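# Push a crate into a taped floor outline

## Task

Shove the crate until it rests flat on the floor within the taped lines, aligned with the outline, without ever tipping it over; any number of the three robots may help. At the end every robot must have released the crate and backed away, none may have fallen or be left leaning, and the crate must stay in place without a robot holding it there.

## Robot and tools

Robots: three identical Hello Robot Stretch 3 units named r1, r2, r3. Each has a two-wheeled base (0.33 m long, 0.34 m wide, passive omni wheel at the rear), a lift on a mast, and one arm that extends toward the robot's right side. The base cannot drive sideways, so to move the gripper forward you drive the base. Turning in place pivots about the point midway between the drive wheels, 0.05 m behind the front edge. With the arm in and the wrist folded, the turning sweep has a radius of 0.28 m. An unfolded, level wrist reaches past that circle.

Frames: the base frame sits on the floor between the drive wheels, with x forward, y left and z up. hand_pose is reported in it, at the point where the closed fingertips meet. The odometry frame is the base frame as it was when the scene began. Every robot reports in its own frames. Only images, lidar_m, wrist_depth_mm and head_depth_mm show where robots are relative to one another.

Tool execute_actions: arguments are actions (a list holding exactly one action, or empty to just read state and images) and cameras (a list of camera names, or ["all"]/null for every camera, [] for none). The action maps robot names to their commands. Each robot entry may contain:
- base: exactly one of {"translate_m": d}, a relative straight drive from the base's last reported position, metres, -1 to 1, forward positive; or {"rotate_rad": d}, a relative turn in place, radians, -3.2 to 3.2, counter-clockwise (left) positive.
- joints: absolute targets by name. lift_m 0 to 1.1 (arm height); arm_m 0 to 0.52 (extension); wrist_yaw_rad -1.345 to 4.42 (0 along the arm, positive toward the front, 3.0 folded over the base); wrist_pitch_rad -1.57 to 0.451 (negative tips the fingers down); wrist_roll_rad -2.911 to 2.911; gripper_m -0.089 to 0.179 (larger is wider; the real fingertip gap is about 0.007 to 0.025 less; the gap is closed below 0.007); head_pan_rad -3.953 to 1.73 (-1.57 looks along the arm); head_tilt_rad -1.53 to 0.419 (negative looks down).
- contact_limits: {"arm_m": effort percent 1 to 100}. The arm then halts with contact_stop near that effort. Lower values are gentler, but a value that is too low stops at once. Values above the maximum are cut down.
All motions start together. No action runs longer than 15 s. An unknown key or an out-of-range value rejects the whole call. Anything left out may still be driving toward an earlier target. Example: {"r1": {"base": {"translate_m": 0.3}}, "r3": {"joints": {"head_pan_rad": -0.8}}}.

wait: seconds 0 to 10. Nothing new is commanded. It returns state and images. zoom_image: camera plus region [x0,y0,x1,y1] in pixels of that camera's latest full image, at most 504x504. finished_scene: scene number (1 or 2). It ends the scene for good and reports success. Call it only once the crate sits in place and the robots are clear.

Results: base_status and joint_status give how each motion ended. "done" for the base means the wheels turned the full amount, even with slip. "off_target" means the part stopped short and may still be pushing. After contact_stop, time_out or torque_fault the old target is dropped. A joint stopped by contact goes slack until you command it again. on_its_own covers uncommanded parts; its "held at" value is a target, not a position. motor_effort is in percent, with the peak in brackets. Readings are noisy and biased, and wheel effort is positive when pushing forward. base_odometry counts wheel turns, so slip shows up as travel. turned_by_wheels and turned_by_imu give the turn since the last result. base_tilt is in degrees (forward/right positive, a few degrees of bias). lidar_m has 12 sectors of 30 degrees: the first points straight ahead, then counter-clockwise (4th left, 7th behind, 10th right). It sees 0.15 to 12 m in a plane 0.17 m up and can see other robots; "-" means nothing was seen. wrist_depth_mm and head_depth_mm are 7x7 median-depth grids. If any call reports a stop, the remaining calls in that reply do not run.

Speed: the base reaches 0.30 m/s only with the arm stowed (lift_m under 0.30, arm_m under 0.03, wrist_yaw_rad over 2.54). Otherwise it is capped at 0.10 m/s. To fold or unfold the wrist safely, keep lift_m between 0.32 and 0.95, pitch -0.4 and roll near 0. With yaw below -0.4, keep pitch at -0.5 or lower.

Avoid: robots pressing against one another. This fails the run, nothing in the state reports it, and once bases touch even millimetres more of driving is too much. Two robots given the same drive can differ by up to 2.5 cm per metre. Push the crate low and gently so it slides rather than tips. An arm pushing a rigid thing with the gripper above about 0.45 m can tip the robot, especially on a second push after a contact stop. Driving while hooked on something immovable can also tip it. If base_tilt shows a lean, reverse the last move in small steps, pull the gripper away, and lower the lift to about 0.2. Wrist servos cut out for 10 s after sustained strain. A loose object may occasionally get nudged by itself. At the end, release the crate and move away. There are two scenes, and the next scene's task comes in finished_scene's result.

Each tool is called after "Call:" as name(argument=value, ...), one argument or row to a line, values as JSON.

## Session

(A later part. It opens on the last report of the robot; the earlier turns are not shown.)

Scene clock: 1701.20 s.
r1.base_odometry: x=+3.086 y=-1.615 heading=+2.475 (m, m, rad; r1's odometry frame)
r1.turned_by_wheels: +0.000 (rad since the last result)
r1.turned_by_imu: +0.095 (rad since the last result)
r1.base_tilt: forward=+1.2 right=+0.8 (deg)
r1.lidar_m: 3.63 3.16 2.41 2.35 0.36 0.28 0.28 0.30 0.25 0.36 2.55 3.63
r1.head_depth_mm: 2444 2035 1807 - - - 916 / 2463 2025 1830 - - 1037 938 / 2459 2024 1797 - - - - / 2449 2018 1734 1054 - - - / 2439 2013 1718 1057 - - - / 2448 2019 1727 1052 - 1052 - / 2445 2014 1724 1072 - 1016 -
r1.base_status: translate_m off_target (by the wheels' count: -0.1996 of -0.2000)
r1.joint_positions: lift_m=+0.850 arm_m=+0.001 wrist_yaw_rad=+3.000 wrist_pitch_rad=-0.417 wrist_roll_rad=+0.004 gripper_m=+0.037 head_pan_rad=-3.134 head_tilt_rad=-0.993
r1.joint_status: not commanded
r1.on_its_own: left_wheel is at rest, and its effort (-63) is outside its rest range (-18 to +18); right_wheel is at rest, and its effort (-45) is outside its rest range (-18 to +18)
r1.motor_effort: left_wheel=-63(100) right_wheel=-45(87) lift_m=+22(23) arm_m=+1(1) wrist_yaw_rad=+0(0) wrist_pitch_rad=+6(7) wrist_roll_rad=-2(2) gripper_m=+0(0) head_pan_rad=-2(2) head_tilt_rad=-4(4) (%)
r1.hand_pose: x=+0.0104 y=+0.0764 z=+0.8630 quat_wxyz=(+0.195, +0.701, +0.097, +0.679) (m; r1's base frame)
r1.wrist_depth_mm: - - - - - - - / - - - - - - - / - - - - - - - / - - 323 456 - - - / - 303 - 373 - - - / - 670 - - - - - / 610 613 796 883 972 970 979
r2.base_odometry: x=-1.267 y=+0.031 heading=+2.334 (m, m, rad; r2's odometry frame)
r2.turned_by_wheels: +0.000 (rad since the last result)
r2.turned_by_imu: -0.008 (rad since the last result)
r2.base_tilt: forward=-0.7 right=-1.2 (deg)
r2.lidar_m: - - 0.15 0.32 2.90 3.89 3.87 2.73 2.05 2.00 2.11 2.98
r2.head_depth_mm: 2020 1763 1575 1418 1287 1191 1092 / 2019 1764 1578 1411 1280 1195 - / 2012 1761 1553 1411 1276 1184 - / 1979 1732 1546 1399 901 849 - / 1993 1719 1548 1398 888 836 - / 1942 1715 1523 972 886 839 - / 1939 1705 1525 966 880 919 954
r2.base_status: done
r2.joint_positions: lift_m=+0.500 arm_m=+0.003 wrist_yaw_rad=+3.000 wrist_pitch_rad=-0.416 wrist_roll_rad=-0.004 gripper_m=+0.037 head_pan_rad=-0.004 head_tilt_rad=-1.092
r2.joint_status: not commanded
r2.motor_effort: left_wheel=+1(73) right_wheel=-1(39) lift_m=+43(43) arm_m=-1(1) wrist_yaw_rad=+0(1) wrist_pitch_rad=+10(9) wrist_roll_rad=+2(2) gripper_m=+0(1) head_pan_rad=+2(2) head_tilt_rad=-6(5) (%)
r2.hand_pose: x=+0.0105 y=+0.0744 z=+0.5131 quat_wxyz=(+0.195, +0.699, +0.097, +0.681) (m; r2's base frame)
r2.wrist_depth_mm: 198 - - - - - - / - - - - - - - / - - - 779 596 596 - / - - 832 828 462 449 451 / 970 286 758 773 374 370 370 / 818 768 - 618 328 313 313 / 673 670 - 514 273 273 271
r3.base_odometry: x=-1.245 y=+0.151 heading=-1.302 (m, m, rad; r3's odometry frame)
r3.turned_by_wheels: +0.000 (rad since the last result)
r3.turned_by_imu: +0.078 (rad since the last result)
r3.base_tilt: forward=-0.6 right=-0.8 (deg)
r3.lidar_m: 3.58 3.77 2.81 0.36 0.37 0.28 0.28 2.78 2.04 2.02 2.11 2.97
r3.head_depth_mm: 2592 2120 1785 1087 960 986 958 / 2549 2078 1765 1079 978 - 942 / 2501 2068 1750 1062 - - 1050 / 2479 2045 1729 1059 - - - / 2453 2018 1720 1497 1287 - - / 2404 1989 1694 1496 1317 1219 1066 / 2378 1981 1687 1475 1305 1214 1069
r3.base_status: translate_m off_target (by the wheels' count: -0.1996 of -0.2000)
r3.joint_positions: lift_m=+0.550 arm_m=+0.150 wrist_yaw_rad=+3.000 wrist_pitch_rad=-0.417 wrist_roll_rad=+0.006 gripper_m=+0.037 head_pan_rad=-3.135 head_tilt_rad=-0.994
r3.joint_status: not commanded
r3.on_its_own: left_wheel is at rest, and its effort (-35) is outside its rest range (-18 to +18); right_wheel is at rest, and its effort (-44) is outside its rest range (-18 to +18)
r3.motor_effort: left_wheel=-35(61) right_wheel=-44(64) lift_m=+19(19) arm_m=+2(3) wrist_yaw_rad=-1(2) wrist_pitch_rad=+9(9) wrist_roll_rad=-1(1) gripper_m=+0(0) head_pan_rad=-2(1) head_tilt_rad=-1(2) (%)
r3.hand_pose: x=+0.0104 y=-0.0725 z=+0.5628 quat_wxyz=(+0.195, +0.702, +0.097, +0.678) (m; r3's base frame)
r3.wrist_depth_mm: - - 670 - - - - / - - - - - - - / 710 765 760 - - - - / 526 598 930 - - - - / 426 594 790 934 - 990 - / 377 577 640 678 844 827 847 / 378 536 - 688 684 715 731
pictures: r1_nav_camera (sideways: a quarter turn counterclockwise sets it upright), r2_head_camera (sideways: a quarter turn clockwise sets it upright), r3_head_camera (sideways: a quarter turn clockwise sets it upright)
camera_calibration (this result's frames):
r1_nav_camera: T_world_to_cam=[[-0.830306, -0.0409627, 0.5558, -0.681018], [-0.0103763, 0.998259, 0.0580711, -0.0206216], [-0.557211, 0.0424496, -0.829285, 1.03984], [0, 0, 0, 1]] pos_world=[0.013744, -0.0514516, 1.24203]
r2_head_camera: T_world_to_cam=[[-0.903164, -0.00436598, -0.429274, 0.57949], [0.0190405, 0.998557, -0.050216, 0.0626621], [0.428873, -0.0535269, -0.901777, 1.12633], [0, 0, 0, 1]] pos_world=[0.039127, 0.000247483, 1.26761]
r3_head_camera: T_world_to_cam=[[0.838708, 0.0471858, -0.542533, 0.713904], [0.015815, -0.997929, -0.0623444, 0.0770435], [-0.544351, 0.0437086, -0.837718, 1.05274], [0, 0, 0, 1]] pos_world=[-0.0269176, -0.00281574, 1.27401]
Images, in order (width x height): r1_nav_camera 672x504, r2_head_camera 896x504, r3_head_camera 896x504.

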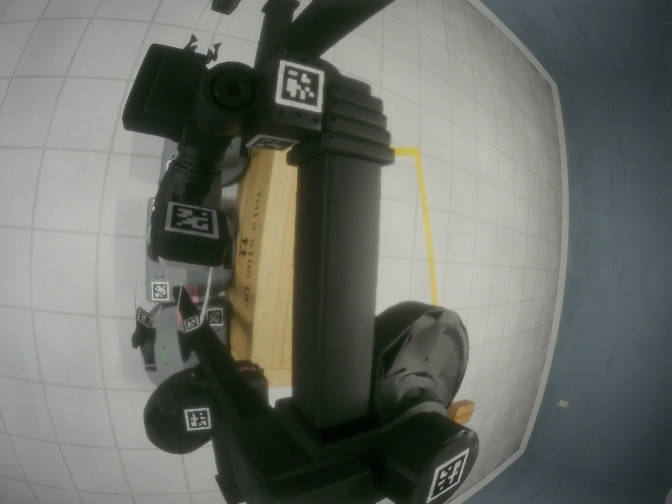

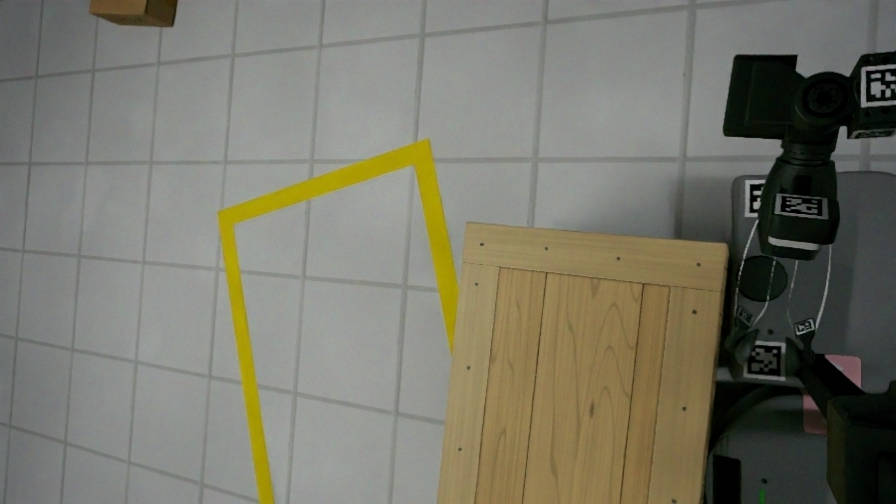

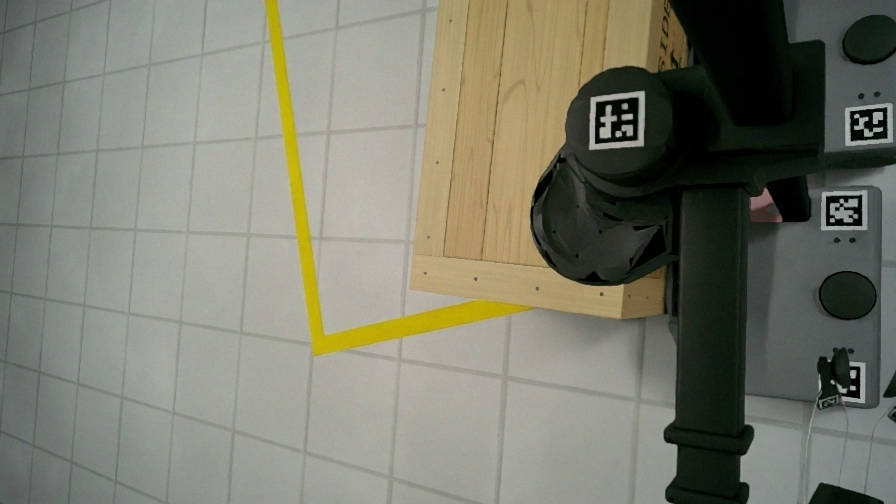

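Call:
execute_actions(
  actions=[
    {"r1":{"base":{"translate_m":0.25}},"r3":{"base":{"translate_m":0.015}}},
  ],
  cameras=["r1_nav_camera","r2_head_camera","r3_head_camera","r2_nav_camera"],
)

Scene clock: 1737.60 s.
r1.base_odometry: x=+2.889 y=-1.460 heading=+2.475 (m, m, rad; r1's odometry frame)
r1.turned_by_wheels: +0.000 (rad since the last result)
r1.turned_by_imu: +0.000 (rad since the last result)
r1.base_tilt: forward=+1.1 right=+0.9 (deg)
r1.lidar_m: 3.39 3.15 2.40 2.34 2.47 0.41 0.52 0.40 0.44 2.43 2.57 3.69
r1.head_depth_mm: 2469 2031 1803 - - - 1076 / 2449 2050 1819 - - 1069 1060 / 2433 2029 1800 - - - - / 2451 2028 1212 1076 - - - / 2441 2030 1207 1092 - - - / 2435 2023 1209 1095 - 1156 - / 2442 2015 619 600 - 1162 -
r1.base_status: done
r1.joint_positions: lift_m=+0.850 arm_m=+0.001 wrist_yaw_rad=+3.000 wrist_pitch_rad=-0.417 wrist_roll_rad=+0.004 gripper_m=+0.037 head_pan_rad=-3.134 head_tilt_rad=-0.993
r1.joint_status: not commanded
r1.motor_effort: left_wheel=+0(58) right_wheel=+0(44) lift_m=+23(23) arm_m=+1(1) wrist_yaw_rad=+0(0) wrist_pitch_rad=+7(6) wrist_roll_rad=-2(2) gripper_m=+0(0) head_pan_rad=-2(3) head_tilt_rad=-4(5) (%)
r1.hand_pose: x=+0.0104 y=+0.0764 z=+0.8630 quat_wxyz=(+0.195, +0.701, +0.097, +0.679) (m; r1's base frame)
r1.wrist_depth_mm: - - - - - - - / - - - - - - - / - - - - - - - / 467 535 - - - - - / 326 385 - - - - - / 318 - - - - - - / 643 854 855 997 989 967 -
r2.base_odometry: x=-1.267 y=+0.031 heading=+2.334 (m, m, rad; r2's odometry frame)
r2.turned_by_wheels: +0.000 (rad since the last result)
r2.turned_by_imu: -0.002 (rad since the last result)
r2.base_tilt: forward=-0.6 right=-1.1 (deg)
r2.lidar_m: - - 0.15 0.32 0.74 0.40 3.87 2.73 2.05 2.00 2.10 2.98
r2.head_depth_mm: 2044 1765 1572 1415 1295 1184 1089 / 2002 1759 1567 1408 1282 1192 - / 2001 1763 1554 1402 1286 1186 - / 1986 1736 1553 1401 906 848 - / 1977 1735 1549 1389 887 837 - / 1956 1721 1528 972 883 841 - / 1966 1707 1522 963 884 924 1090
r2.base_status: not commanded
r2.joint_positions: lift_m=+0.500 arm_m=+0.003 wrist_yaw_rad=+3.000 wrist_pitch_rad=-0.416 wrist_roll_rad=-0.004 gripper_m=+0.037 head_pan_rad=-0.004 head_tilt_rad=-1.092
r2.joint_status: not commanded
r2.motor_effort: left_wheel=+0(1) right_wheel=-1(0) lift_m=+43(43) arm_m=-1(1) wrist_yaw_rad=+1(0) wrist_pitch_rad=+9(10) wrist_roll_rad=+2(2) gripper_m=-1(0) head_pan_rad=+2(2) head_tilt_rad=-5(6) (%)
r2.hand_pose: x=+0.0105 y=+0.0744 z=+0.5131 quat_wxyz=(+0.195, +0.699, +0.097, +0.681) (m; r2's base frame)
r2.wrist_depth_mm: - - - - - - - / - - - - - - - / - - - 754 602 589 - / - - 833 836 461 457 446 / 967 987 755 787 374 373 368 / 603 591 - 751 324 314 314 / 529 519 - 663 271 272 271
r3.base_odometry: x=-1.241 y=+0.136 heading=-1.302 (m, m, rad; r3's odometry frame)
r3.turned_by_wheels: +0.000 (rad since the last result)
r3.turned_by_imu: -0.001 (rad since the last result)
r3.base_tilt: forward=-0.6 right=-0.8 (deg)
r3.lidar_m: 3.58 3.75 0.44 0.60 0.39 0.30 0.29 2.78 2.05 2.02 2.11 2.97
r3.head_depth_mm: 2580 2104 1789 1087 958 1042 995 / 2547 2073 1764 1076 982 - 989 / 2514 2065 1751 1071 - - 1069 / 2477 2028 1731 1056 - - - / 2454 2020 1718 1498 1284 - - / 2410 1994 1704 1492 1319 1227 1068 / 2389 1975 1690 1474 1313 1208 1070
r3.base_status: done
r3.joint_positions: lift_m=+0.550 arm_m=+0.150 wrist_yaw_rad=+3.000 wrist_pitch_rad=-0.417 wrist_roll_rad=+0.006 gripper_m=+0.037 head_pan_rad=-3.135 head_tilt_rad=-0.994
r3.joint_status: not commanded
r3.motor_effort: left_wheel=-1(34) right_wheel=+1(43) lift_m=+19(19) arm_m=+2(2) wrist_yaw_rad=-2(1) wrist_pitch_rad=+9(9) wrist_roll_rad=-1(1) gripper_m=+0(0) head_pan_rad=-1(0) head_tilt_rad=-2(2) (%)
r3.hand_pose: x=+0.0104 y=-0.0725 z=+0.5628 quat_wxyz=(+0.195, +0.702, +0.097, +0.678) (m; r3's base frame)
r3.wrist_depth_mm: - - - - - - - / - - - - - - - / 694 736 - - - - - / 534 615 932 986 - - - / 431 607 939 766 954 978 - / 402 610 807 676 829 835 820 / 395 548 - 705 691 707 707
pictures: r1_nav_camera (sideways: a quarter turn counterclockwise sets it upright), r2_head_camera (sideways: a quarter turn clockwise sets it upright), r2_nav_camera (sideways: a quarter turn counterclockwise sets it upright), r3_head_camera (sideways: a quarter turn clockwise sets it upright)
camera_calibration (this result's frames):
r1_nav_camera: T_world_to_cam=[[-0.830306, -0.0409625, 0.5558, -0.681017], [-0.0103761, 0.998259, 0.0580711, -0.0206216], [-0.557211, 0.0424498, -0.829285, 1.03984], [0, 0, 0, 1]] pos_world=[0.013744, -0.0514516, 1.24203]
r2_head_camera: T_world_to_cam=[[-0.903164, -0.00436597, -0.429274, 0.57949], [0.0190405, 0.998557, -0.050216, 0.0626621], [0.428874, -0.0535269, -0.901777, 1.12633], [0, 0, 0, 1]] pos_world=[0.039127, 0.000247482, 1.26761]
r2_nav_camera: T_world_to_cam=[[0.887301, 0.0403901, 0.459419, -0.562116], [0.0434097, -0.999049, 0.00399265, 0.0530036], [0.459144, 0.0164006, -0.88821, 1.10991], [0, 0, 0, 1]] pos_world=[-0.0131452, 0.057454, 1.24387]
r3_head_camera: T_world_to_cam=[[0.838705, 0.0471785, -0.542538, 0.713911], [0.015806, -0.99793, -0.0623445, 0.0770437], [-0.544356, 0.0437133, -0.837714, 1.05273], [0, 0, 0, 1]] pos_world=[-0.0269178, -0.00281546, 1.27402]
Images, in order (width x height): r1_nav_camera 672x504, r2_head_camera 896x504, r2_nav_camera 672x504, r3_head_camera 896x504.

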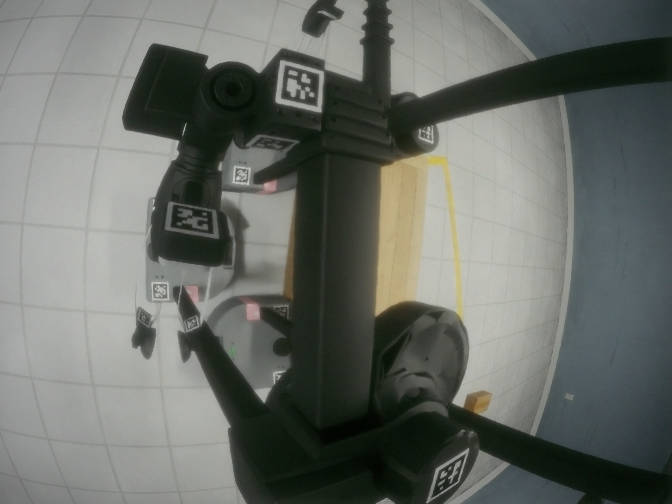

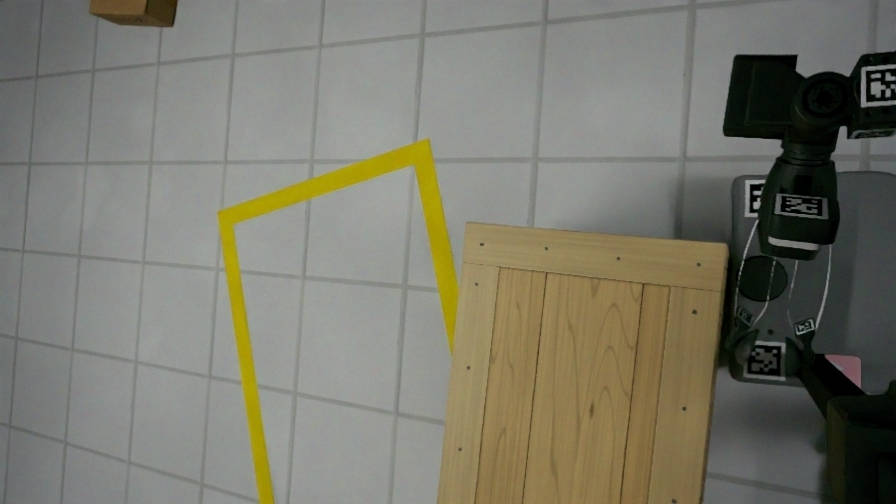

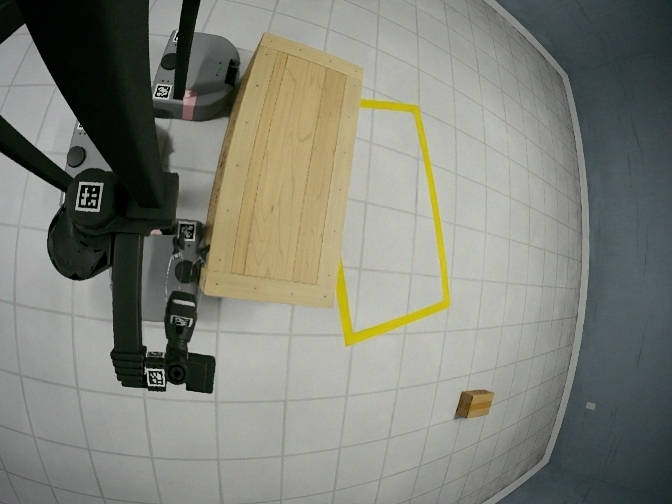

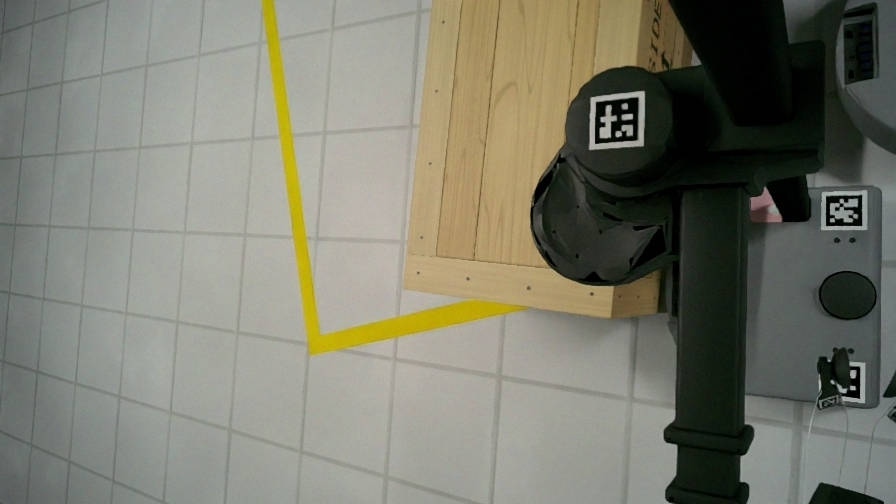

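Call:
execute_actions(
  actions=[
    {"r1":{"base":{"rotate_rad":0.24},"joints":{"head_pan_rad":-1.9,"head_tilt_rad":-1.0}},"r2":{"base":{"rotate_rad":-0.07}},"r3":{"base":{"rotate_rad":-0.372}}},
  ],
  cameras=[],
)

Call:
execute_actions(
  actions=[
    {"r3":{"base":{"translate_m":0.27}},"r2":{"base":{"translate_m":0.015}}},
  ],
  cameras=[],
)

Call:
execute_actions(
  actions=[
    {"r3":{"base":{"rotate_rad":0.253}}},
  ],
  cameras=["r1_head_camera","r1_nav_camera","r2_head_camera","r3_head_camera"],
)

Scene clock: 1826.13 s.
r1.base_odometry: x=+2.889 y=-1.460 heading=+2.715 (m, m, rad; r1's odometry frame)
r1.turned_by_wheels: +0.240 (rad since the last result)
r1.turned_by_imu: +0.241 (rad since the last result)
r1.base_tilt: forward=+1.2 right=+0.9 (deg)
r1.lidar_m: 4.42 2.66 2.34 2.34 0.42 0.41 0.53 0.35 0.45 2.43 2.88 3.38
r1.head_depth_mm: 2250 2025 1698 1566 - - 1074 / 2242 2027 1730 - - 1130 1104 / 2254 2013 1728 - 1296 1215 - / 2244 2025 1727 1560 - - - / 2238 2034 1728 1532 - 1201 1073 / 2240 2015 1716 1528 - 1199 1086 / 2236 2028 1720 1498 1331 1198 1082
r1.base_status: done
r1.joint_positions: lift_m=+0.850 arm_m=+0.001 wrist_yaw_rad=+3.000 wrist_pitch_rad=-0.417 wrist_roll_rad=+0.004 gripper_m=+0.037 head_pan_rad=-1.907 head_tilt_rad=-0.993
r1.joint_status: all done
r1.motor_effort: left_wheel=-2(7) right_wheel=+1(6) lift_m=+23(23) arm_m=+1(1) wrist_yaw_rad=+0(1) wrist_pitch_rad=+6(7) wrist_roll_rad=-2(2) gripper_m=-1(0) head_pan_rad=+4(43) head_tilt_rad=-4(7) (%)
r1.hand_pose: x=+0.0104 y=+0.0764 z=+0.8630 quat_wxyz=(+0.195, +0.701, +0.097, +0.679) (m; r1's base frame)
r1.wrist_depth_mm: - - - - - - - / - - - - - - - / - - - - - - - / 343 361 - - - - - / 338 364 - - - - - / 456 925 - - - - - / 615 629 820 987 983 995 995
r2.base_odometry: x=-1.267 y=+0.031 heading=+2.264 (m, m, rad; r2's odometry frame)
r2.turned_by_wheels: -0.070 (rad since the last result)
r2.turned_by_imu: -0.071 (rad since the last result)
r2.base_tilt: forward=-0.8 right=-1.3 (deg)
r2.lidar_m: - - 0.15 0.23 0.59 0.39 3.86 2.92 2.10 2.00 2.07 2.77
r2.head_depth_mm: 2021 1747 1568 1418 1290 1185 1090 / 2008 1760 1567 1408 1288 1193 - / 2003 1751 1563 1409 1274 1181 - / 1988 1739 1552 1392 916 847 - / 1960 1724 1539 1398 888 825 - / 1960 1712 1538 1387 886 837 - / 1948 1706 1523 1378 878 839 1088
r2.base_status: done
r2.joint_positions: lift_m=+0.500 arm_m=+0.003 wrist_yaw_rad=+3.000 wrist_pitch_rad=-0.416 wrist_roll_rad=-0.004 gripper_m=+0.037 head_pan_rad=-0.004 head_tilt_rad=-1.092
r2.joint_status: not commanded
r2.motor_effort: left_wheel=+2(5) right_wheel=-3(7) lift_m=+43(44) arm_m=-1(1) wrist_yaw_rad=+1(1) wrist_pitch_rad=+9(9) wrist_roll_rad=+2(2) gripper_m=+0(0) head_pan_rad=+2(2) head_tilt_rad=-5(6) (%)
r2.hand_pose: x=+0.0105 y=+0.0744 z=+0.5131 quat_wxyz=(+0.195, +0.699, +0.097, +0.681) (m; r2's base frame)
r2.wrist_depth_mm: - - - - - - - / - - - - 843 - - / - - - 649 609 597 - / - - 864 518 454 452 457 / 990 999 745 601 373 374 371 / 602 617 - 667 326 314 310 / 516 521 - 672 273 271 267
r3.base_odometry: x=-1.241 y=+0.136 heading=-1.674 (m, m, rad; r3's odometry frame)
r3.turned_by_wheels: -0.372 (rad since the last result)
r3.turned_by_imu: -0.368 (rad since the last result)
r3.base_tilt: forward=-0.7 right=-0.8 (deg)
r3.lidar_m: 3.60 3.58 0.45 0.44 0.62 0.35 0.29 0.29 2.45 2.03 2.02 2.25
r3.head_depth_mm: 2586 2095 1786 1085 1159 1217 955 / 2563 2074 1779 1077 993 - 942 / 2510 2053 1752 1070 - - 1051 / 2449 2041 1739 1060 - - - / 2435 2007 1716 1051 945 - - / 2412 1998 1708 1061 969 1219 1067 / 2384 1983 1690 1475 1314 1216 1071
r3.base_status: done
r3.joint_positions: lift_m=+0.550 arm_m=+0.150 wrist_yaw_rad=+3.000 wrist_pitch_rad=-0.417 wrist_roll_rad=+0.006 gripper_m=+0.037 head_pan_rad=-3.135 head_tilt_rad=-0.994
r3.joint_status: not commanded
r3.motor_effort: left_wheel=+2(5) right_wheel=-1(5) lift_m=+19(19) arm_m=+2(3) wrist_yaw_rad=-1(0) wrist_pitch_rad=+9(9) wrist_roll_rad=-1(1) gripper_m=+0(0) head_pan_rad=-1(1) head_tilt_rad=-2(2) (%)
r3.hand_pose: x=+0.0104 y=-0.0725 z=+0.5628 quat_wxyz=(+0.195, +0.702, +0.097, +0.678) (m; r3's base frame)
r3.wrist_depth_mm: - - - - - - - / - - - - - - - / - - - - - - - / 646 902 921 - - - - / 589 814 845 774 970 - - / 523 804 821 681 850 843 834 / 478 679 - 707 687 716 715
pictures: none
No camera images: the call's "cameras" was empty. Leave "cameras" out to get every camera's image.

Scene clock: 1829.97 s.
r1.base_odometry: x=+2.889 y=-1.460 heading=+2.715 (m, m, rad; r1's odometry frame)
r1.turned_by_wheels: +0.000 (rad since the last result)
r1.turned_by_imu: -0.001 (rad since the last result)
r1.base_tilt: forward=+1.1 right=+0.9 (deg)
r1.lidar_m: 4.45 2.66 2.34 2.34 0.43 0.42 0.53 0.63 0.33 0.46 2.87 3.39
r1.head_depth_mm: 2249 2033 1728 1534 - - 1072 / 2251 849 1631 - - 1201 1103 / 301 363 666 - 1128 1199 - / 2158 362 461 560 - - - / 2229 2031 1721 1526 - 1199 1069 / 2250 2010 1721 1532 - 1196 1083 / 2242 2014 1731 1503 1328 1198 1082
r1.base_status: not commanded
r1.joint_positions: lift_m=+0.850 arm_m=+0.001 wrist_yaw_rad=+3.000 wrist_pitch_rad=-0.417 wrist_roll_rad=+0.004 gripper_m=+0.037 head_pan_rad=-1.907 head_tilt_rad=-0.993
r1.joint_status: not commanded
r1.motor_effort: left_wheel=-3(2) right_wheel=+2(1) lift_m=+23(23) arm_m=+1(1) wrist_yaw_rad=-1(1) wrist_pitch_rad=+7(7) wrist_roll_rad=-2(2) gripper_m=+0(0) head_pan_rad=+4(4) head_tilt_rad=-5(4) (%)
r1.hand_pose: x=+0.0104 y=+0.0764 z=+0.8630 quat_wxyz=(+0.195, +0.701, +0.097, +0.679) (m; r1's base frame)
r1.wrist_depth_mm: - - - - - - - / - - - - - - - / - - - - - - - / 337 371 - - - - - / 340 368 - - - - - / 454 - - - - - - / 609 597 826 971 979 978 974
r2.base_odometry: x=-1.276 y=+0.042 heading=+2.265 (m, m, rad; r2's odometry frame)
r2.turned_by_wheels: +0.001 (rad since the last result)
r2.turned_by_imu: -0.004 (rad since the last result)
r2.base_tilt: forward=-0.8 right=-1.1 (deg)
r2.lidar_m: - - 0.15 0.20 2.84 0.40 3.86 2.92 2.09 2.00 2.06 2.77
r2.head_depth_mm: 2024 1740 1577 1408 1294 1183 1090 / 2017 1769 1566 1410 1289 1188 - / 2009 1746 1551 1395 1281 1187 - / 1994 1729 1553 1391 915 848 - / 1964 1723 1544 1388 887 825 - / 1955 1725 1528 1381 882 830 - / 1946 1710 1527 1368 879 828 1088
r2.base_status: translate_m off_target (by the wheels' count: +0.0146 of +0.0150)
r2.joint_positions: lift_m=+0.500 arm_m=+0.003 wrist_yaw_rad=+3.000 wrist_pitch_rad=-0.416 wrist_roll_rad=-0.004 gripper_m=+0.037 head_pan_rad=-0.004 head_tilt_rad=-1.092
r2.joint_status: not commanded
r2.on_its_own: left_wheel is at rest, and its effort (+54) is outside its rest range (-18 to +18); right_wheel is at rest, and its effort (+28) is outside its rest range (-18 to +18)
r2.motor_effort: left_wheel=+54(60) right_wheel=+28(38) lift_m=+43(43) arm_m=-1(1) wrist_yaw_rad=+1(1) wrist_pitch_rad=+10(10) wrist_roll_rad=+2(2) gripper_m=+0(0) head_pan_rad=+2(2) head_tilt_rad=-5(5) (%)
r2.hand_pose: x=+0.0105 y=+0.0744 z=+0.5131 quat_wxyz=(+0.195, +0.699, +0.097, +0.681) (m; r2's base frame)
r2.wrist_depth_mm: - - - - - - - / - - - - 870 - - / - - - 644 606 597 - / 852 - - 519 465 461 458 / 765 771 973 529 379 372 370 / 598 627 - 600 329 312 311 / 529 520 - 654 267 271 273
r3.base_odometry: x=-1.269 y=-0.132 heading=-1.673 (m, m, rad; r3's odometry frame)
r3.turned_by_wheels: +0.000 (rad since the last result)
r3.turned_by_imu: +0.000 (rad since the last result)
r3.base_tilt: forward=-0.6 right=-0.8 (deg)
r3.lidar_m: 3.41 3.33 3.42 2.83 0.46 0.65 0.55 0.55 2.32 1.94 1.93 2.15
r3.head_depth_mm: 2519 2135 1255 1251 1255 1107 1091 / 2470 2086 1237 1250 1399 - 1074 / 2518 2068 1227 1157 - - 1066 / 2470 2045 1216 1118 - - - / 2455 2025 1205 1090 1305 - - / 2424 1994 1671 1453 1316 1222 1065 / 2367 1973 1694 1472 1310 1213 1073
r3.base_status: done
r3.joint_positions: lift_m=+0.550 arm_m=+0.150 wrist_yaw_rad=+3.000 wrist_pitch_rad=-0.417 wrist_roll_rad=+0.006 gripper_m=+0.037 head_pan_rad=-3.135 head_tilt_rad=-0.994
r3.joint_status: not commanded
r3.motor_effort: left_wheel=+2(4) right_wheel=-1(3) lift_m=+19(19) arm_m=+2(2) wrist_yaw_rad=+1(0) wrist_pitch_rad=+9(9) wrist_roll_rad=-1(1) gripper_m=-1(0) head_pan_rad=-1(1) head_tilt_rad=-2(2) (%)
r3.hand_pose: x=+0.0104 y=-0.0725 z=+0.5628 quat_wxyz=(+0.195, +0.702, +0.097, +0.678) (m; r3's base frame)
r3.wrist_depth_mm: - - - - - - - / - - - - - - - / - - - - - - - / 938 996 - - - - - / 818 737 818 - 990 - - / 804 656 645 816 839 821 829 / 706 660 - 702 701 721 703
pictures: none
No camera images: the call's "cameras" was empty. Leave "cameras" out to get every camera's image.

Scene clock: 1831.27 s.
r1.base_odometry: x=+2.889 y=-1.460 heading=+2.715 (m, m, rad; r1's odometry frame)
r1.turned_by_wheels: +0.000 (rad since the last result)
r1.turned_by_imu: +0.000 (rad since the last result)
r1.base_tilt: forward=+1.2 right=+1.0 (deg)
r1.lidar_m: 4.47 2.65 2.34 2.34 0.43 0.42 0.53 0.64 0.34 0.46 2.87 3.38
r1.head_depth_mm: 2253 2037 1734 621 - - 1076 / 306 1926 1687 - - 1202 1104 / 2210 365 446 - 1130 1219 - / 2247 1931 1696 1527 - - - / 2232 2016 1726 1536 - 1200 1074 / 2242 2034 1726 1528 - 1196 1085 / 2251 2009 1723 1500 1333 1195 1085
r1.base_status: not commanded
r1.joint_positions: lift_m=+0.850 arm_m=+0.001 wrist_yaw_rad=+3.000 wrist_pitch_rad=-0.417 wrist_roll_rad=+0.004 gripper_m=+0.037 head_pan_rad=-1.907 head_tilt_rad=-0.993
r1.joint_status: not commanded
r1.motor_effort: left_wheel=-2(2) right_wheel=+2(2) lift_m=+23(23) arm_m=+1(1) wrist_yaw_rad=+1(1) wrist_pitch_rad=+7(7) wrist_roll_rad=-2(2) gripper_m=+0(1) head_pan_rad=+4(4) head_tilt_rad=-5(5) (%)
r1.hand_pose: x=+0.0104 y=+0.0764 z=+0.8630 quat_wxyz=(+0.195, +0.701, +0.097, +0.679) (m; r1's base frame)
r1.wrist_depth_mm: - - - - - - - / - - - - - - - / - - - - - - - / 337 370 - - - - - / 338 367 - - - - - / 451 - - - - - - / 614 592 835 990 996 981 969
r2.base_odometry: x=-1.276 y=+0.042 heading=+2.265 (m, m, rad; r2's odometry frame)
r2.turned_by_wheels: +0.000 (rad since the last result)
r2.turned_by_imu: +0.000 (rad since the last result)
r2.base_tilt: forward=-0.6 right=-1.3 (deg)
r2.lidar_m: - - 0.15 0.20 2.84 0.40 3.87 2.92 2.10 2.00 2.07 2.77
r2.head_depth_mm: 2035 1745 1576 1412 1290 1185 1092 / 2006 1764 1573 1410 1286 1192 - / 1986 1742 1565 1400 1273 1185 - / 1985 1733 1550 1390 913 847 - / 1961 1748 1528 1390 886 824 - / 1953 1726 1525 1383 885 831 - / 1961 1691 1522 1370 884 829 1091
r2.base_status: not commanded
r2.joint_positions: lift_m=+0.500 arm_m=+0.003 wrist_yaw_rad=+3.000 wrist_pitch_rad=-0.416 wrist_roll_rad=-0.004 gripper_m=+0.037 head_pan_rad=-0.004 head_tilt_rad=-1.092
r2.joint_status: not commanded
r2.on_its_own: left_wheel is at rest, and its effort (+53) is outside its rest range (-18 to +18); right_wheel is at rest, and its effort (+27) is outside its rest range (-18 to +18)
r2.motor_effort: left_wheel=+53(54) right_wheel=+27(27) lift_m=+43(43) arm_m=-1(1) wrist_yaw_rad=+0(1) wrist_pitch_rad=+10(10) wrist_roll_rad=+2(2) gripper_m=+0(0) head_pan_rad=+2(1) head_tilt_rad=-5(6) (%)
r2.hand_pose: x=+0.0105 y=+0.0744 z=+0.5131 quat_wxyz=(+0.195, +0.699, +0.097, +0.681) (m; r2's base frame)
r2.wrist_depth_mm: - - - - - - - / 653 - - - 874 - - / - - - 645 592 590 - / - - - 512 466 458 455 / 789 780 973 522 373 372 368 / 605 633 - 600 327 316 315 / 516 522 - 646 265 273 271
r3.base_odometry: x=-1.269 y=-0.132 heading=-1.421 (m, m, rad; r3's odometry frame)
r3.turned_by_wheels: +0.253 (rad since the last result)
r3.turned_by_imu: +0.250 (rad since the last result)
r3.base_tilt: forward=-0.7 right=-0.8 (deg)
r3.lidar_m: 3.33 4.37 3.00 0.46 0.59 0.58 0.55 3.00 2.03 1.93 1.97 2.53
r3.head_depth_mm: 2572 2100 1254 1128 1352 1129 970 / 2557 2083 1237 1118 1360 - 1056 / 2500 2062 1225 1109 - - 1067 / 2472 2047 1211 1101 - - - / 2445 2012 1714 1490 1326 - - / 2411 1997 1705 1486 1322 1223 1066 / 2394 1977 1691 1474 1309 1214 1073
r3.base_status: done
r3.joint_positions: lift_m=+0.550 arm_m=+0.150 wrist_yaw_rad=+3.000 wrist_pitch_rad=-0.417 wrist_roll_rad=+0.006 gripper_m=+0.037 head_pan_rad=-3.135 head_tilt_rad=-0.994
r3.joint_status: not commanded
r3.motor_effort: left_wheel=-1(4) right_wheel=+2(6) lift_m=+19(19) arm_m=+2(2) wrist_yaw_rad=-1(1) wrist_pitch_rad=+9(9) wrist_roll_rad=-1(1) gripper_m=+0(0) head_pan_rad=-2(1) head_tilt_rad=-2(1) (%)
r3.hand_pose: x=+0.0104 y=-0.0725 z=+0.5628 quat_wxyz=(+0.195, +0.702, +0.097, +0.678) (m; r3's base frame)
r3.wrist_depth_mm: - - - - - - - / - - - - - - - / 787 - - - - - - / 852 917 - - - - - / 815 889 792 964 997 - - / 771 794 665 777 846 837 852 / 677 700 - 710 698 711 721
pictures: r1_head_camera (sideways: a quarter turn clockwise sets it upright), r1_nav_camera (sideways: a quarter turn counterclockwise sets it upright), r2_head_camera (sideways: a quarter turn clockwise sets it upright), r3_head_camera (sideways: a quarter turn clockwise sets it upright)
camera_calibration (this result's frames):
r1_head_camera: T_world_to_cam=[[0.243531, 0.810689, -0.532425, 0.709705], [0.957906, -0.287079, 0.00102881, -0.00462679], [-0.152014, -0.510264, -0.846477, 1.06207], [0, 0, 0, 1]] pos_world=[-0.00695282, -0.0347405, 1.27689]
r1_nav_camera: T_world_to_cam=[[-0.241096, -0.795587, 0.5558, -0.684612], [-0.943424, 0.326465, 0.0580711, -0.01493], [-0.22765, -0.510354, -0.829285, 1.03783], [0, 0, 0, 1]] pos_world=[0.0571199, -0.0101327, 1.24203]
r2_head_camera: T_world_to_cam=[[-0.903164, -0.00436655, -0.429273, 0.57949], [0.0190399, 0.998557, -0.050216, 0.0626621], [0.428873, -0.0535266, -0.901778, 1.12633], [0, 0, 0, 1]] pos_world=[0.039127, 0.000247504, 1.26761]
r3_head_camera: T_world_to_cam=[[0.838705, 0.0471785, -0.542538, 0.713911], [0.015806, -0.99793, -0.0623445, 0.0770437], [-0.544356, 0.0437133, -0.837714, 1.05273], [0, 0, 0, 1]] pos_world=[-0.0269179, -0.00281546, 1.27402]
Images, in order (width x height): r1_head_camera 896x504, r1_nav_camera 672x504, r2_head_camera 896x504, r3_head_camera 896x504.

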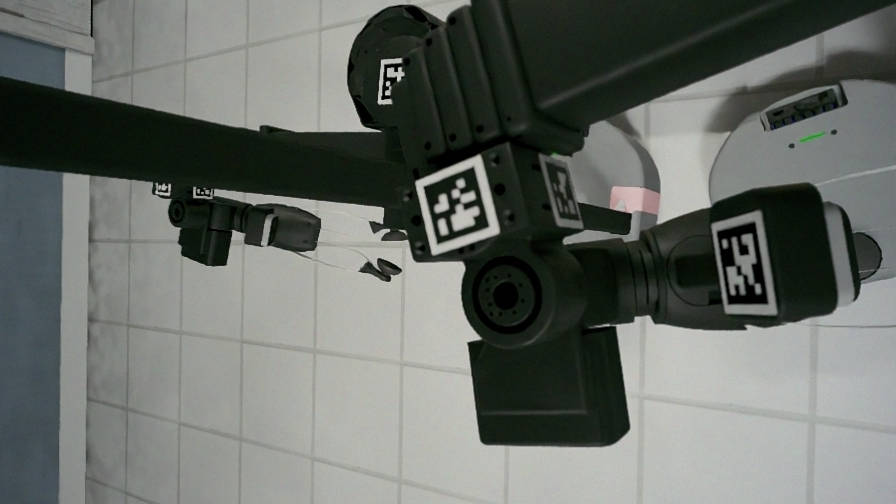

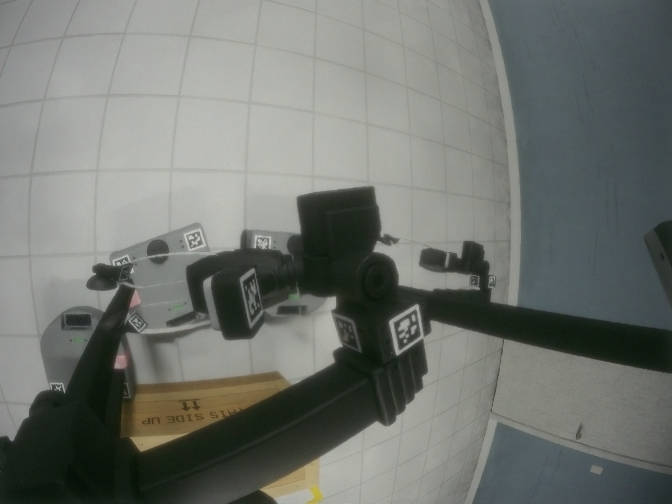

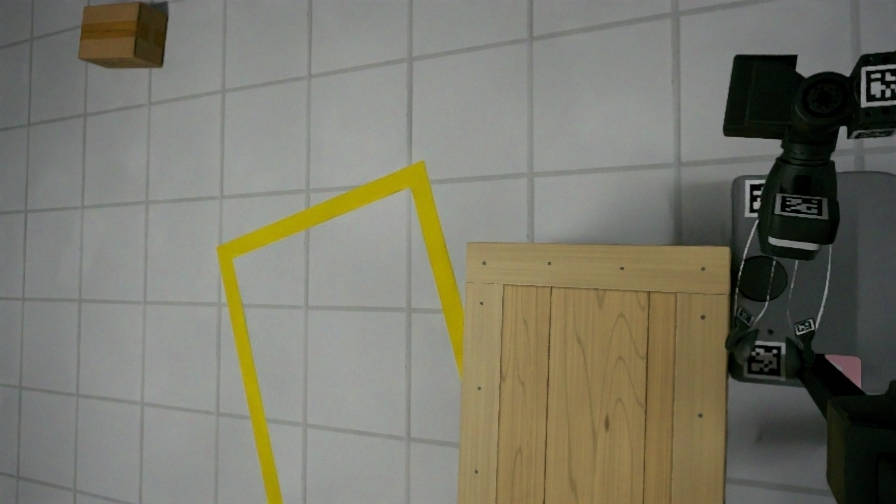

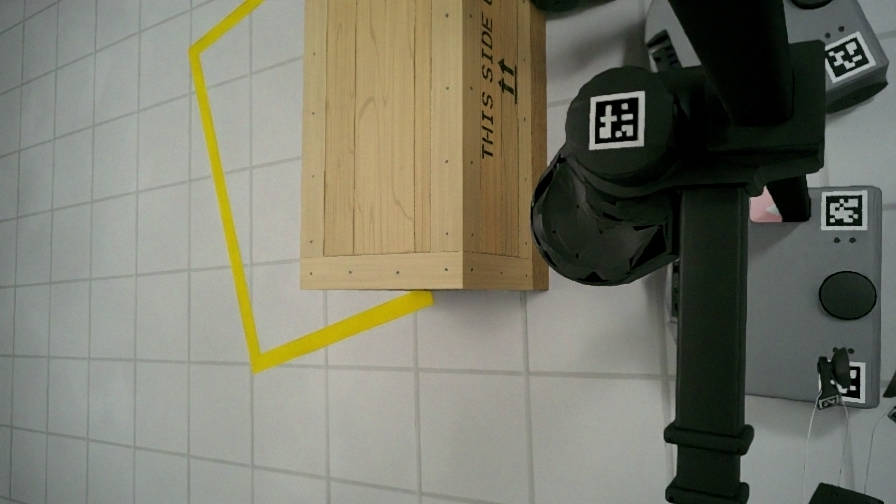

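Call:
execute_actions(
  actions=[
    {"r1":{"base":{"rotate_rad":0.04},"joints":{"head_pan_rad":-3.13}},"r3":{"base":{"translate_m":0.15}},"r2":{"base":{"translate_m":-0.006}}},
  ],
  cameras=[],
)

Call:
execute_actions(
  actions=[
    {"r1":{"base":{"translate_m":-0.25}}},
  ],
  cameras=["r1_nav_camera","r2_head_camera"],
)

Scene clock: 1885.83 s.
r1.base_odometry: x=+2.889 y=-1.460 heading=+2.755 (m, m, rad; r1's odometry frame)
r1.turned_by_wheels: +0.040 (rad since the last result)
r1.turned_by_imu: +0.039 (rad since the last result)
r1.base_tilt: forward=+1.2 right=+0.9 (deg)
r1.lidar_m: 4.19 2.61 2.33 2.35 0.42 0.42 0.53 0.66 2.43 0.36 2.95 3.39
r1.head_depth_mm: 2447 2042 1805 - - - 1066 / 2460 2048 1823 - - 1145 - / 2444 2025 1810 - - - - / 2449 2022 1210 1113 - - - / 2448 2027 1689 1185 - - - / 2434 2008 1721 1506 - 1190 - / 2434 2017 1706 1500 - 1038 -
r1.base_status: done
r1.joint_positions: lift_m=+0.850 arm_m=+0.001 wrist_yaw_rad=+3.000 wrist_pitch_rad=-0.417 wrist_roll_rad=+0.004 gripper_m=+0.037 head_pan_rad=-3.123 head_tilt_rad=-0.993
r1.joint_status: all done
r1.motor_effort: left_wheel=-2(7) right_wheel=+2(5) lift_m=+22(23) arm_m=+1(1) wrist_yaw_rad=+0(0) wrist_pitch_rad=+7(7) wrist_roll_rad=-2(2) gripper_m=-1(0) head_pan_rad=-4(40) head_tilt_rad=-4(4) (%)
r1.hand_pose: x=+0.0104 y=+0.0764 z=+0.8630 quat_wxyz=(+0.195, +0.701, +0.097, +0.679) (m; r1's base frame)
r1.wrist_depth_mm: - - - - - - - / - - - - - - - / - - - - - - - / 345 357 - - - - - / 349 365 - - - - - / 676 763 - - - - - / 617 654 836 - 984 983 993
r2.base_odometry: x=-1.272 y=+0.037 heading=+2.265 (m, m, rad; r2's odometry frame)
r2.turned_by_wheels: +0.000 (rad since the last result)
r2.turned_by_imu: -0.002 (rad since the last result)
r2.base_tilt: forward=-0.6 right=-1.1 (deg)
r2.lidar_m: - - 0.15 0.22 0.87 0.39 3.86 2.93 2.09 2.00 2.06 2.77
r2.head_depth_mm: 2047 1742 1577 1415 1286 1181 1087 / 2006 1749 1572 1413 1277 1192 - / 2008 1746 1556 1395 1278 1185 - / 1988 1745 1550 1398 917 848 - / 1961 1733 1530 1384 890 824 - / 1960 1706 1538 1383 886 833 - / 1936 1706 1522 1375 883 836 1088
r2.base_status: done
r2.joint_positions: lift_m=+0.500 arm_m=+0.003 wrist_yaw_rad=+3.000 wrist_pitch_rad=-0.416 wrist_roll_rad=-0.004 gripper_m=+0.037 head_pan_rad=-0.004 head_tilt_rad=-1.092
r2.joint_status: not commanded
r2.motor_effort: left_wheel=+0(49) right_wheel=-1(26) lift_m=+43(43) arm_m=-1(1) wrist_yaw_rad=+0(1) wrist_pitch_rad=+10(10) wrist_roll_rad=+2(2) gripper_m=+0(0) head_pan_rad=+2(2) head_tilt_rad=-6(6) (%)
r2.hand_pose: x=+0.0105 y=+0.0744 z=+0.5131 quat_wxyz=(+0.195, +0.699, +0.097, +0.681) (m; r2's base frame)
r2.wrist_depth_mm: - - - - - - - / - - - - 872 - - / - - - 642 601 595 - / 910 - - 512 460 455 456 / 760 818 974 568 375 373 373 / 603 625 - 651 326 315 312 / 529 511 - 652 269 270 273
r3.base_odometry: x=-1.246 y=-0.280 heading=-1.421 (m, m, rad; r3's odometry frame)
r3.turned_by_wheels: +0.000 (rad since the last result)
r3.turned_by_imu: -0.001 (rad since the last result)
r3.base_tilt: forward=-0.7 right=-0.8 (deg)
r3.lidar_m: 3.18 4.43 3.03 2.84 0.51 0.73 0.70 2.98 2.04 1.92 1.95 2.52
r3.head_depth_mm: 2594 2109 1252 1327 1230 1107 1092 / 2550 2080 1246 1319 1404 - 1080 / 2516 2052 1230 1301 - - 1068 / 2478 2027 1214 1294 - - - / 2449 2026 1720 1499 1328 - - / 2414 1994 1701 1484 1319 1226 1064 / 2377 1978 1684 1474 1316 1207 1068
r3.base_status: done
r3.joint_positions: lift_m=+0.550 arm_m=+0.150 wrist_yaw_rad=+3.000 wrist_pitch_rad=-0.417 wrist_roll_rad=+0.006 gripper_m=+0.037 head_pan_rad=-3.135 head_tilt_rad=-0.994
r3.joint_status: not commanded
r3.motor_effort: left_wheel=-2(3) right_wheel=+3(7) lift_m=+19(19) arm_m=+2(2) wrist_yaw_rad=+0(0) wrist_pitch_rad=+9(9) wrist_roll_rad=-1(1) gripper_m=+0(1) head_pan_rad=-1(1) head_tilt_rad=-2(2) (%)
r3.hand_pose: x=+0.0104 y=-0.0725 z=+0.5628 quat_wxyz=(+0.195, +0.702, +0.097, +0.678) (m; r3's base frame)
r3.wrist_depth_mm: - - - - - - - / - - - - - - - / - - - - - - - / 855 903 - - - - - / 883 758 791 - 970 - - / 789 647 703 827 867 850 840 / 688 688 - 707 681 709 702
pictures: none
No camera images: the call's "cameras" was empty. Leave "cameras" out to get every camera's image.

Scene clock: 1889.73 s.
r1.base_odometry: x=+3.121 y=-1.555 heading=+2.755 (m, m, rad; r1's odometry frame)
r1.turned_by_wheels: +0.000 (rad since the last result)
r1.turned_by_imu: -0.002 (rad since the last result)
r1.base_tilt: forward=+1.2 right=+0.9 (deg)
r1.lidar_m: 4.34 2.70 2.42 0.29 0.31 0.29 0.29 0.36 2.35 2.36 0.42 3.61
r1.head_depth_mm: 2441 2035 1799 - - - 927 / 2451 2033 1831 - - 1137 - / 2438 2026 1813 - - - - / 2449 2024 1728 1056 - - - / 2441 2026 1723 1056 - - - / 2433 2017 1719 1503 - 1188 - / 2429 2016 1729 1501 - 1188 -
r1.base_status: done
r1.joint_positions: lift_m=+0.850 arm_m=+0.001 wrist_yaw_rad=+3.000 wrist_pitch_rad=-0.417 wrist_roll_rad=+0.004 gripper_m=+0.037 head_pan_rad=-3.123 head_tilt_rad=-0.993
r1.joint_status: not commanded
r1.motor_effort: left_wheel=-2(10) right_wheel=+2(3) lift_m=+22(22) arm_m=+1(1) wrist_yaw_rad=-1(0) wrist_pitch_rad=+7(7) wrist_roll_rad=-2(2) gripper_m=+0(1) head_pan_rad=-3(3) head_tilt_rad=-4(5) (%)
r1.hand_pose: x=+0.0104 y=+0.0764 z=+0.8630 quat_wxyz=(+0.195, +0.701, +0.097, +0.679) (m; r1's base frame)
r1.wrist_depth_mm: - - - - - - - / - - 330 - - - - / - - 371 602 - - - / - - 382 375 - - - / - 847 - - - - - / - 703 - 952 - - - / 612 616 630 834 978 957 956
r2.base_odometry: x=-1.272 y=+0.037 heading=+2.265 (m, m, rad; r2's odometry frame)
r2.turned_by_wheels: +0.000 (rad since the last result)
r2.turned_by_imu: -0.001 (rad since the last result)
r2.base_tilt: forward=-0.6 right=-1.1 (deg)
r2.lidar_m: - - 0.15 0.22 0.87 3.80 3.86 2.92 2.09 2.00 2.06 2.77
r2.head_depth_mm: 2025 1740 1578 1421 1289 1186 1087 / 2000 1761 1571 1410 1280 1187 - / 2007 1750 1566 1395 1275 1183 - / 1983 1741 1553 1402 910 847 - / 1968 1716 1544 1383 888 826 - / 1954 1710 1535 1377 888 832 - / 1947 1692 1531 1373 883 839 960
r2.base_status: not commanded
r2.joint_positions: lift_m=+0.500 arm_m=+0.003 wrist_yaw_rad=+3.000 wrist_pitch_rad=-0.416 wrist_roll_rad=-0.004 gripper_m=+0.037 head_pan_rad=-0.004 head_tilt_rad=-1.092
r2.joint_status: not commanded
r2.motor_effort: left_wheel=+0(1) right_wheel=+0(1) lift_m=+43(43) arm_m=-1(1) wrist_yaw_rad=+1(0) wrist_pitch_rad=+9(10) wrist_roll_rad=+2(2) gripper_m=+0(0) head_pan_rad=+2(2) head_tilt_rad=-5(6) (%)
r2.hand_pose: x=+0.0105 y=+0.0744 z=+0.5131 quat_wxyz=(+0.195, +0.699, +0.097, +0.681) (m; r2's base frame)
r2.wrist_depth_mm: - - - - - - - / - - - - 843 - - / - - - 631 601 602 - / 909 - - 507 463 461 450 / 758 833 725 574 381 370 367 / 826 643 - 592 322 315 314 / 700 666 - 559 272 271 270
r3.base_odometry: x=-1.246 y=-0.280 heading=-1.421 (m, m, rad; r3's odometry frame)
r3.turned_by_wheels: +0.000 (rad since the last result)
r3.turned_by_imu: -0.001 (rad since the last result)
r3.base_tilt: forward=-0.5 right=-0.8 (deg)
r3.lidar_m: 3.17 4.38 3.03 2.83 0.55 0.54 0.70 2.99 2.05 1.91 1.94 2.51
r3.head_depth_mm: 2578 2107 1256 1268 1241 1262 1090 / 2543 2075 1242 1275 1227 - 1079 / 2497 2068 1231 1263 - - 1070 / 2476 2033 1212 1295 - - - / 2430 2011 1727 1499 1325 - - / 2400 1989 1704 1492 1324 1217 1071 / 2373 1966 1688 1475 1311 1210 1073
r3.base_status: not commanded
r3.joint_positions: lift_m=+0.550 arm_m=+0.150 wrist_yaw_rad=+3.000 wrist_pitch_rad=-0.417 wrist_roll_rad=+0.006 gripper_m=+0.037 head_pan_rad=-3.135 head_tilt_rad=-0.994
r3.joint_status: not commanded
r3.motor_effort: left_wheel=-2(2) right_wheel=+2(2) lift_m=+20(19) arm_m=+2(2) wrist_yaw_rad=-1(2) wrist_pitch_rad=+9(9) wrist_roll_rad=-1(1) gripper_m=-1(0) head_pan_rad=+1(0) head_tilt_rad=-2(2) (%)
r3.hand_pose: x=+0.0104 y=-0.0725 z=+0.5628 quat_wxyz=(+0.195, +0.702, +0.097, +0.678) (m; r3's base frame)
r3.wrist_depth_mm: - - - - - - - / - - - - - - - / - - - - - - - / 844 - - - - - - / 726 950 - - - 993 - / 615 804 828 822 862 827 839 / 574 662 - 712 687 710 707
pictures: r1_nav_camera (sideways: a quarter turn counterclockwise sets it upright), r2_head_camera (sideways: a quarter turn clockwise sets it upright)
camera_calibration (this result's frames):
r1_nav_camera: T_world_to_cam=[[-0.829775, -0.0505951, 0.5558, -0.681021], [-0.0219597, 0.998071, 0.0580711, -0.0205509], [-0.557666, 0.0359807, -0.829285, 1.03984], [0, 0, 0, 1]] pos_world=[0.0143406, -0.0513594, 1.24203]
r2_head_camera: T_world_to_cam=[[-0.903164, -0.00436626, -0.429273, 0.57949], [0.0190402, 0.998557, -0.050216, 0.0626621], [0.428873, -0.0535267, -0.901778, 1.12633], [0, 0, 0, 1]] pos_world=[0.039127, 0.000247493, 1.26761]
Images, in order (width x height): r1_nav_camera 672x504, r2_head_camera 896x504.

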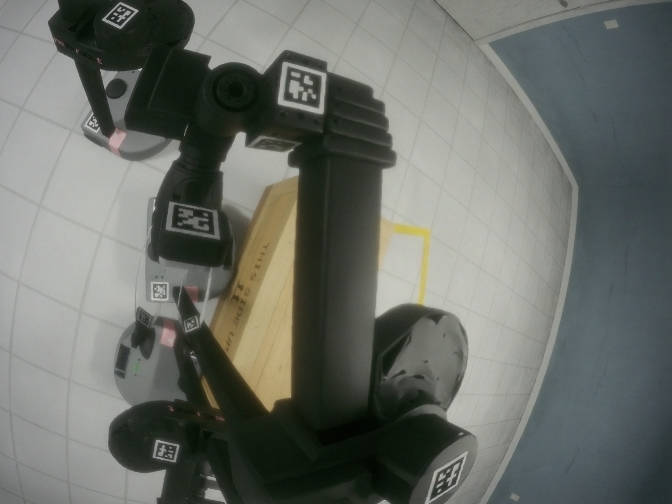

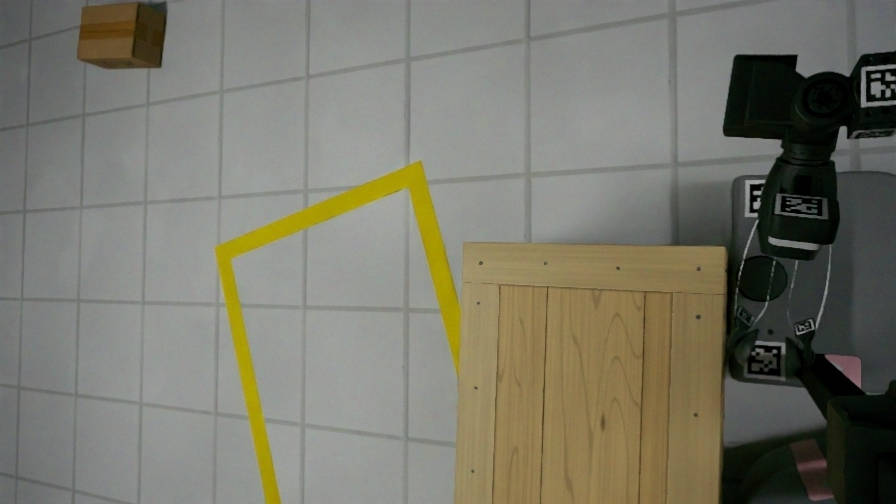

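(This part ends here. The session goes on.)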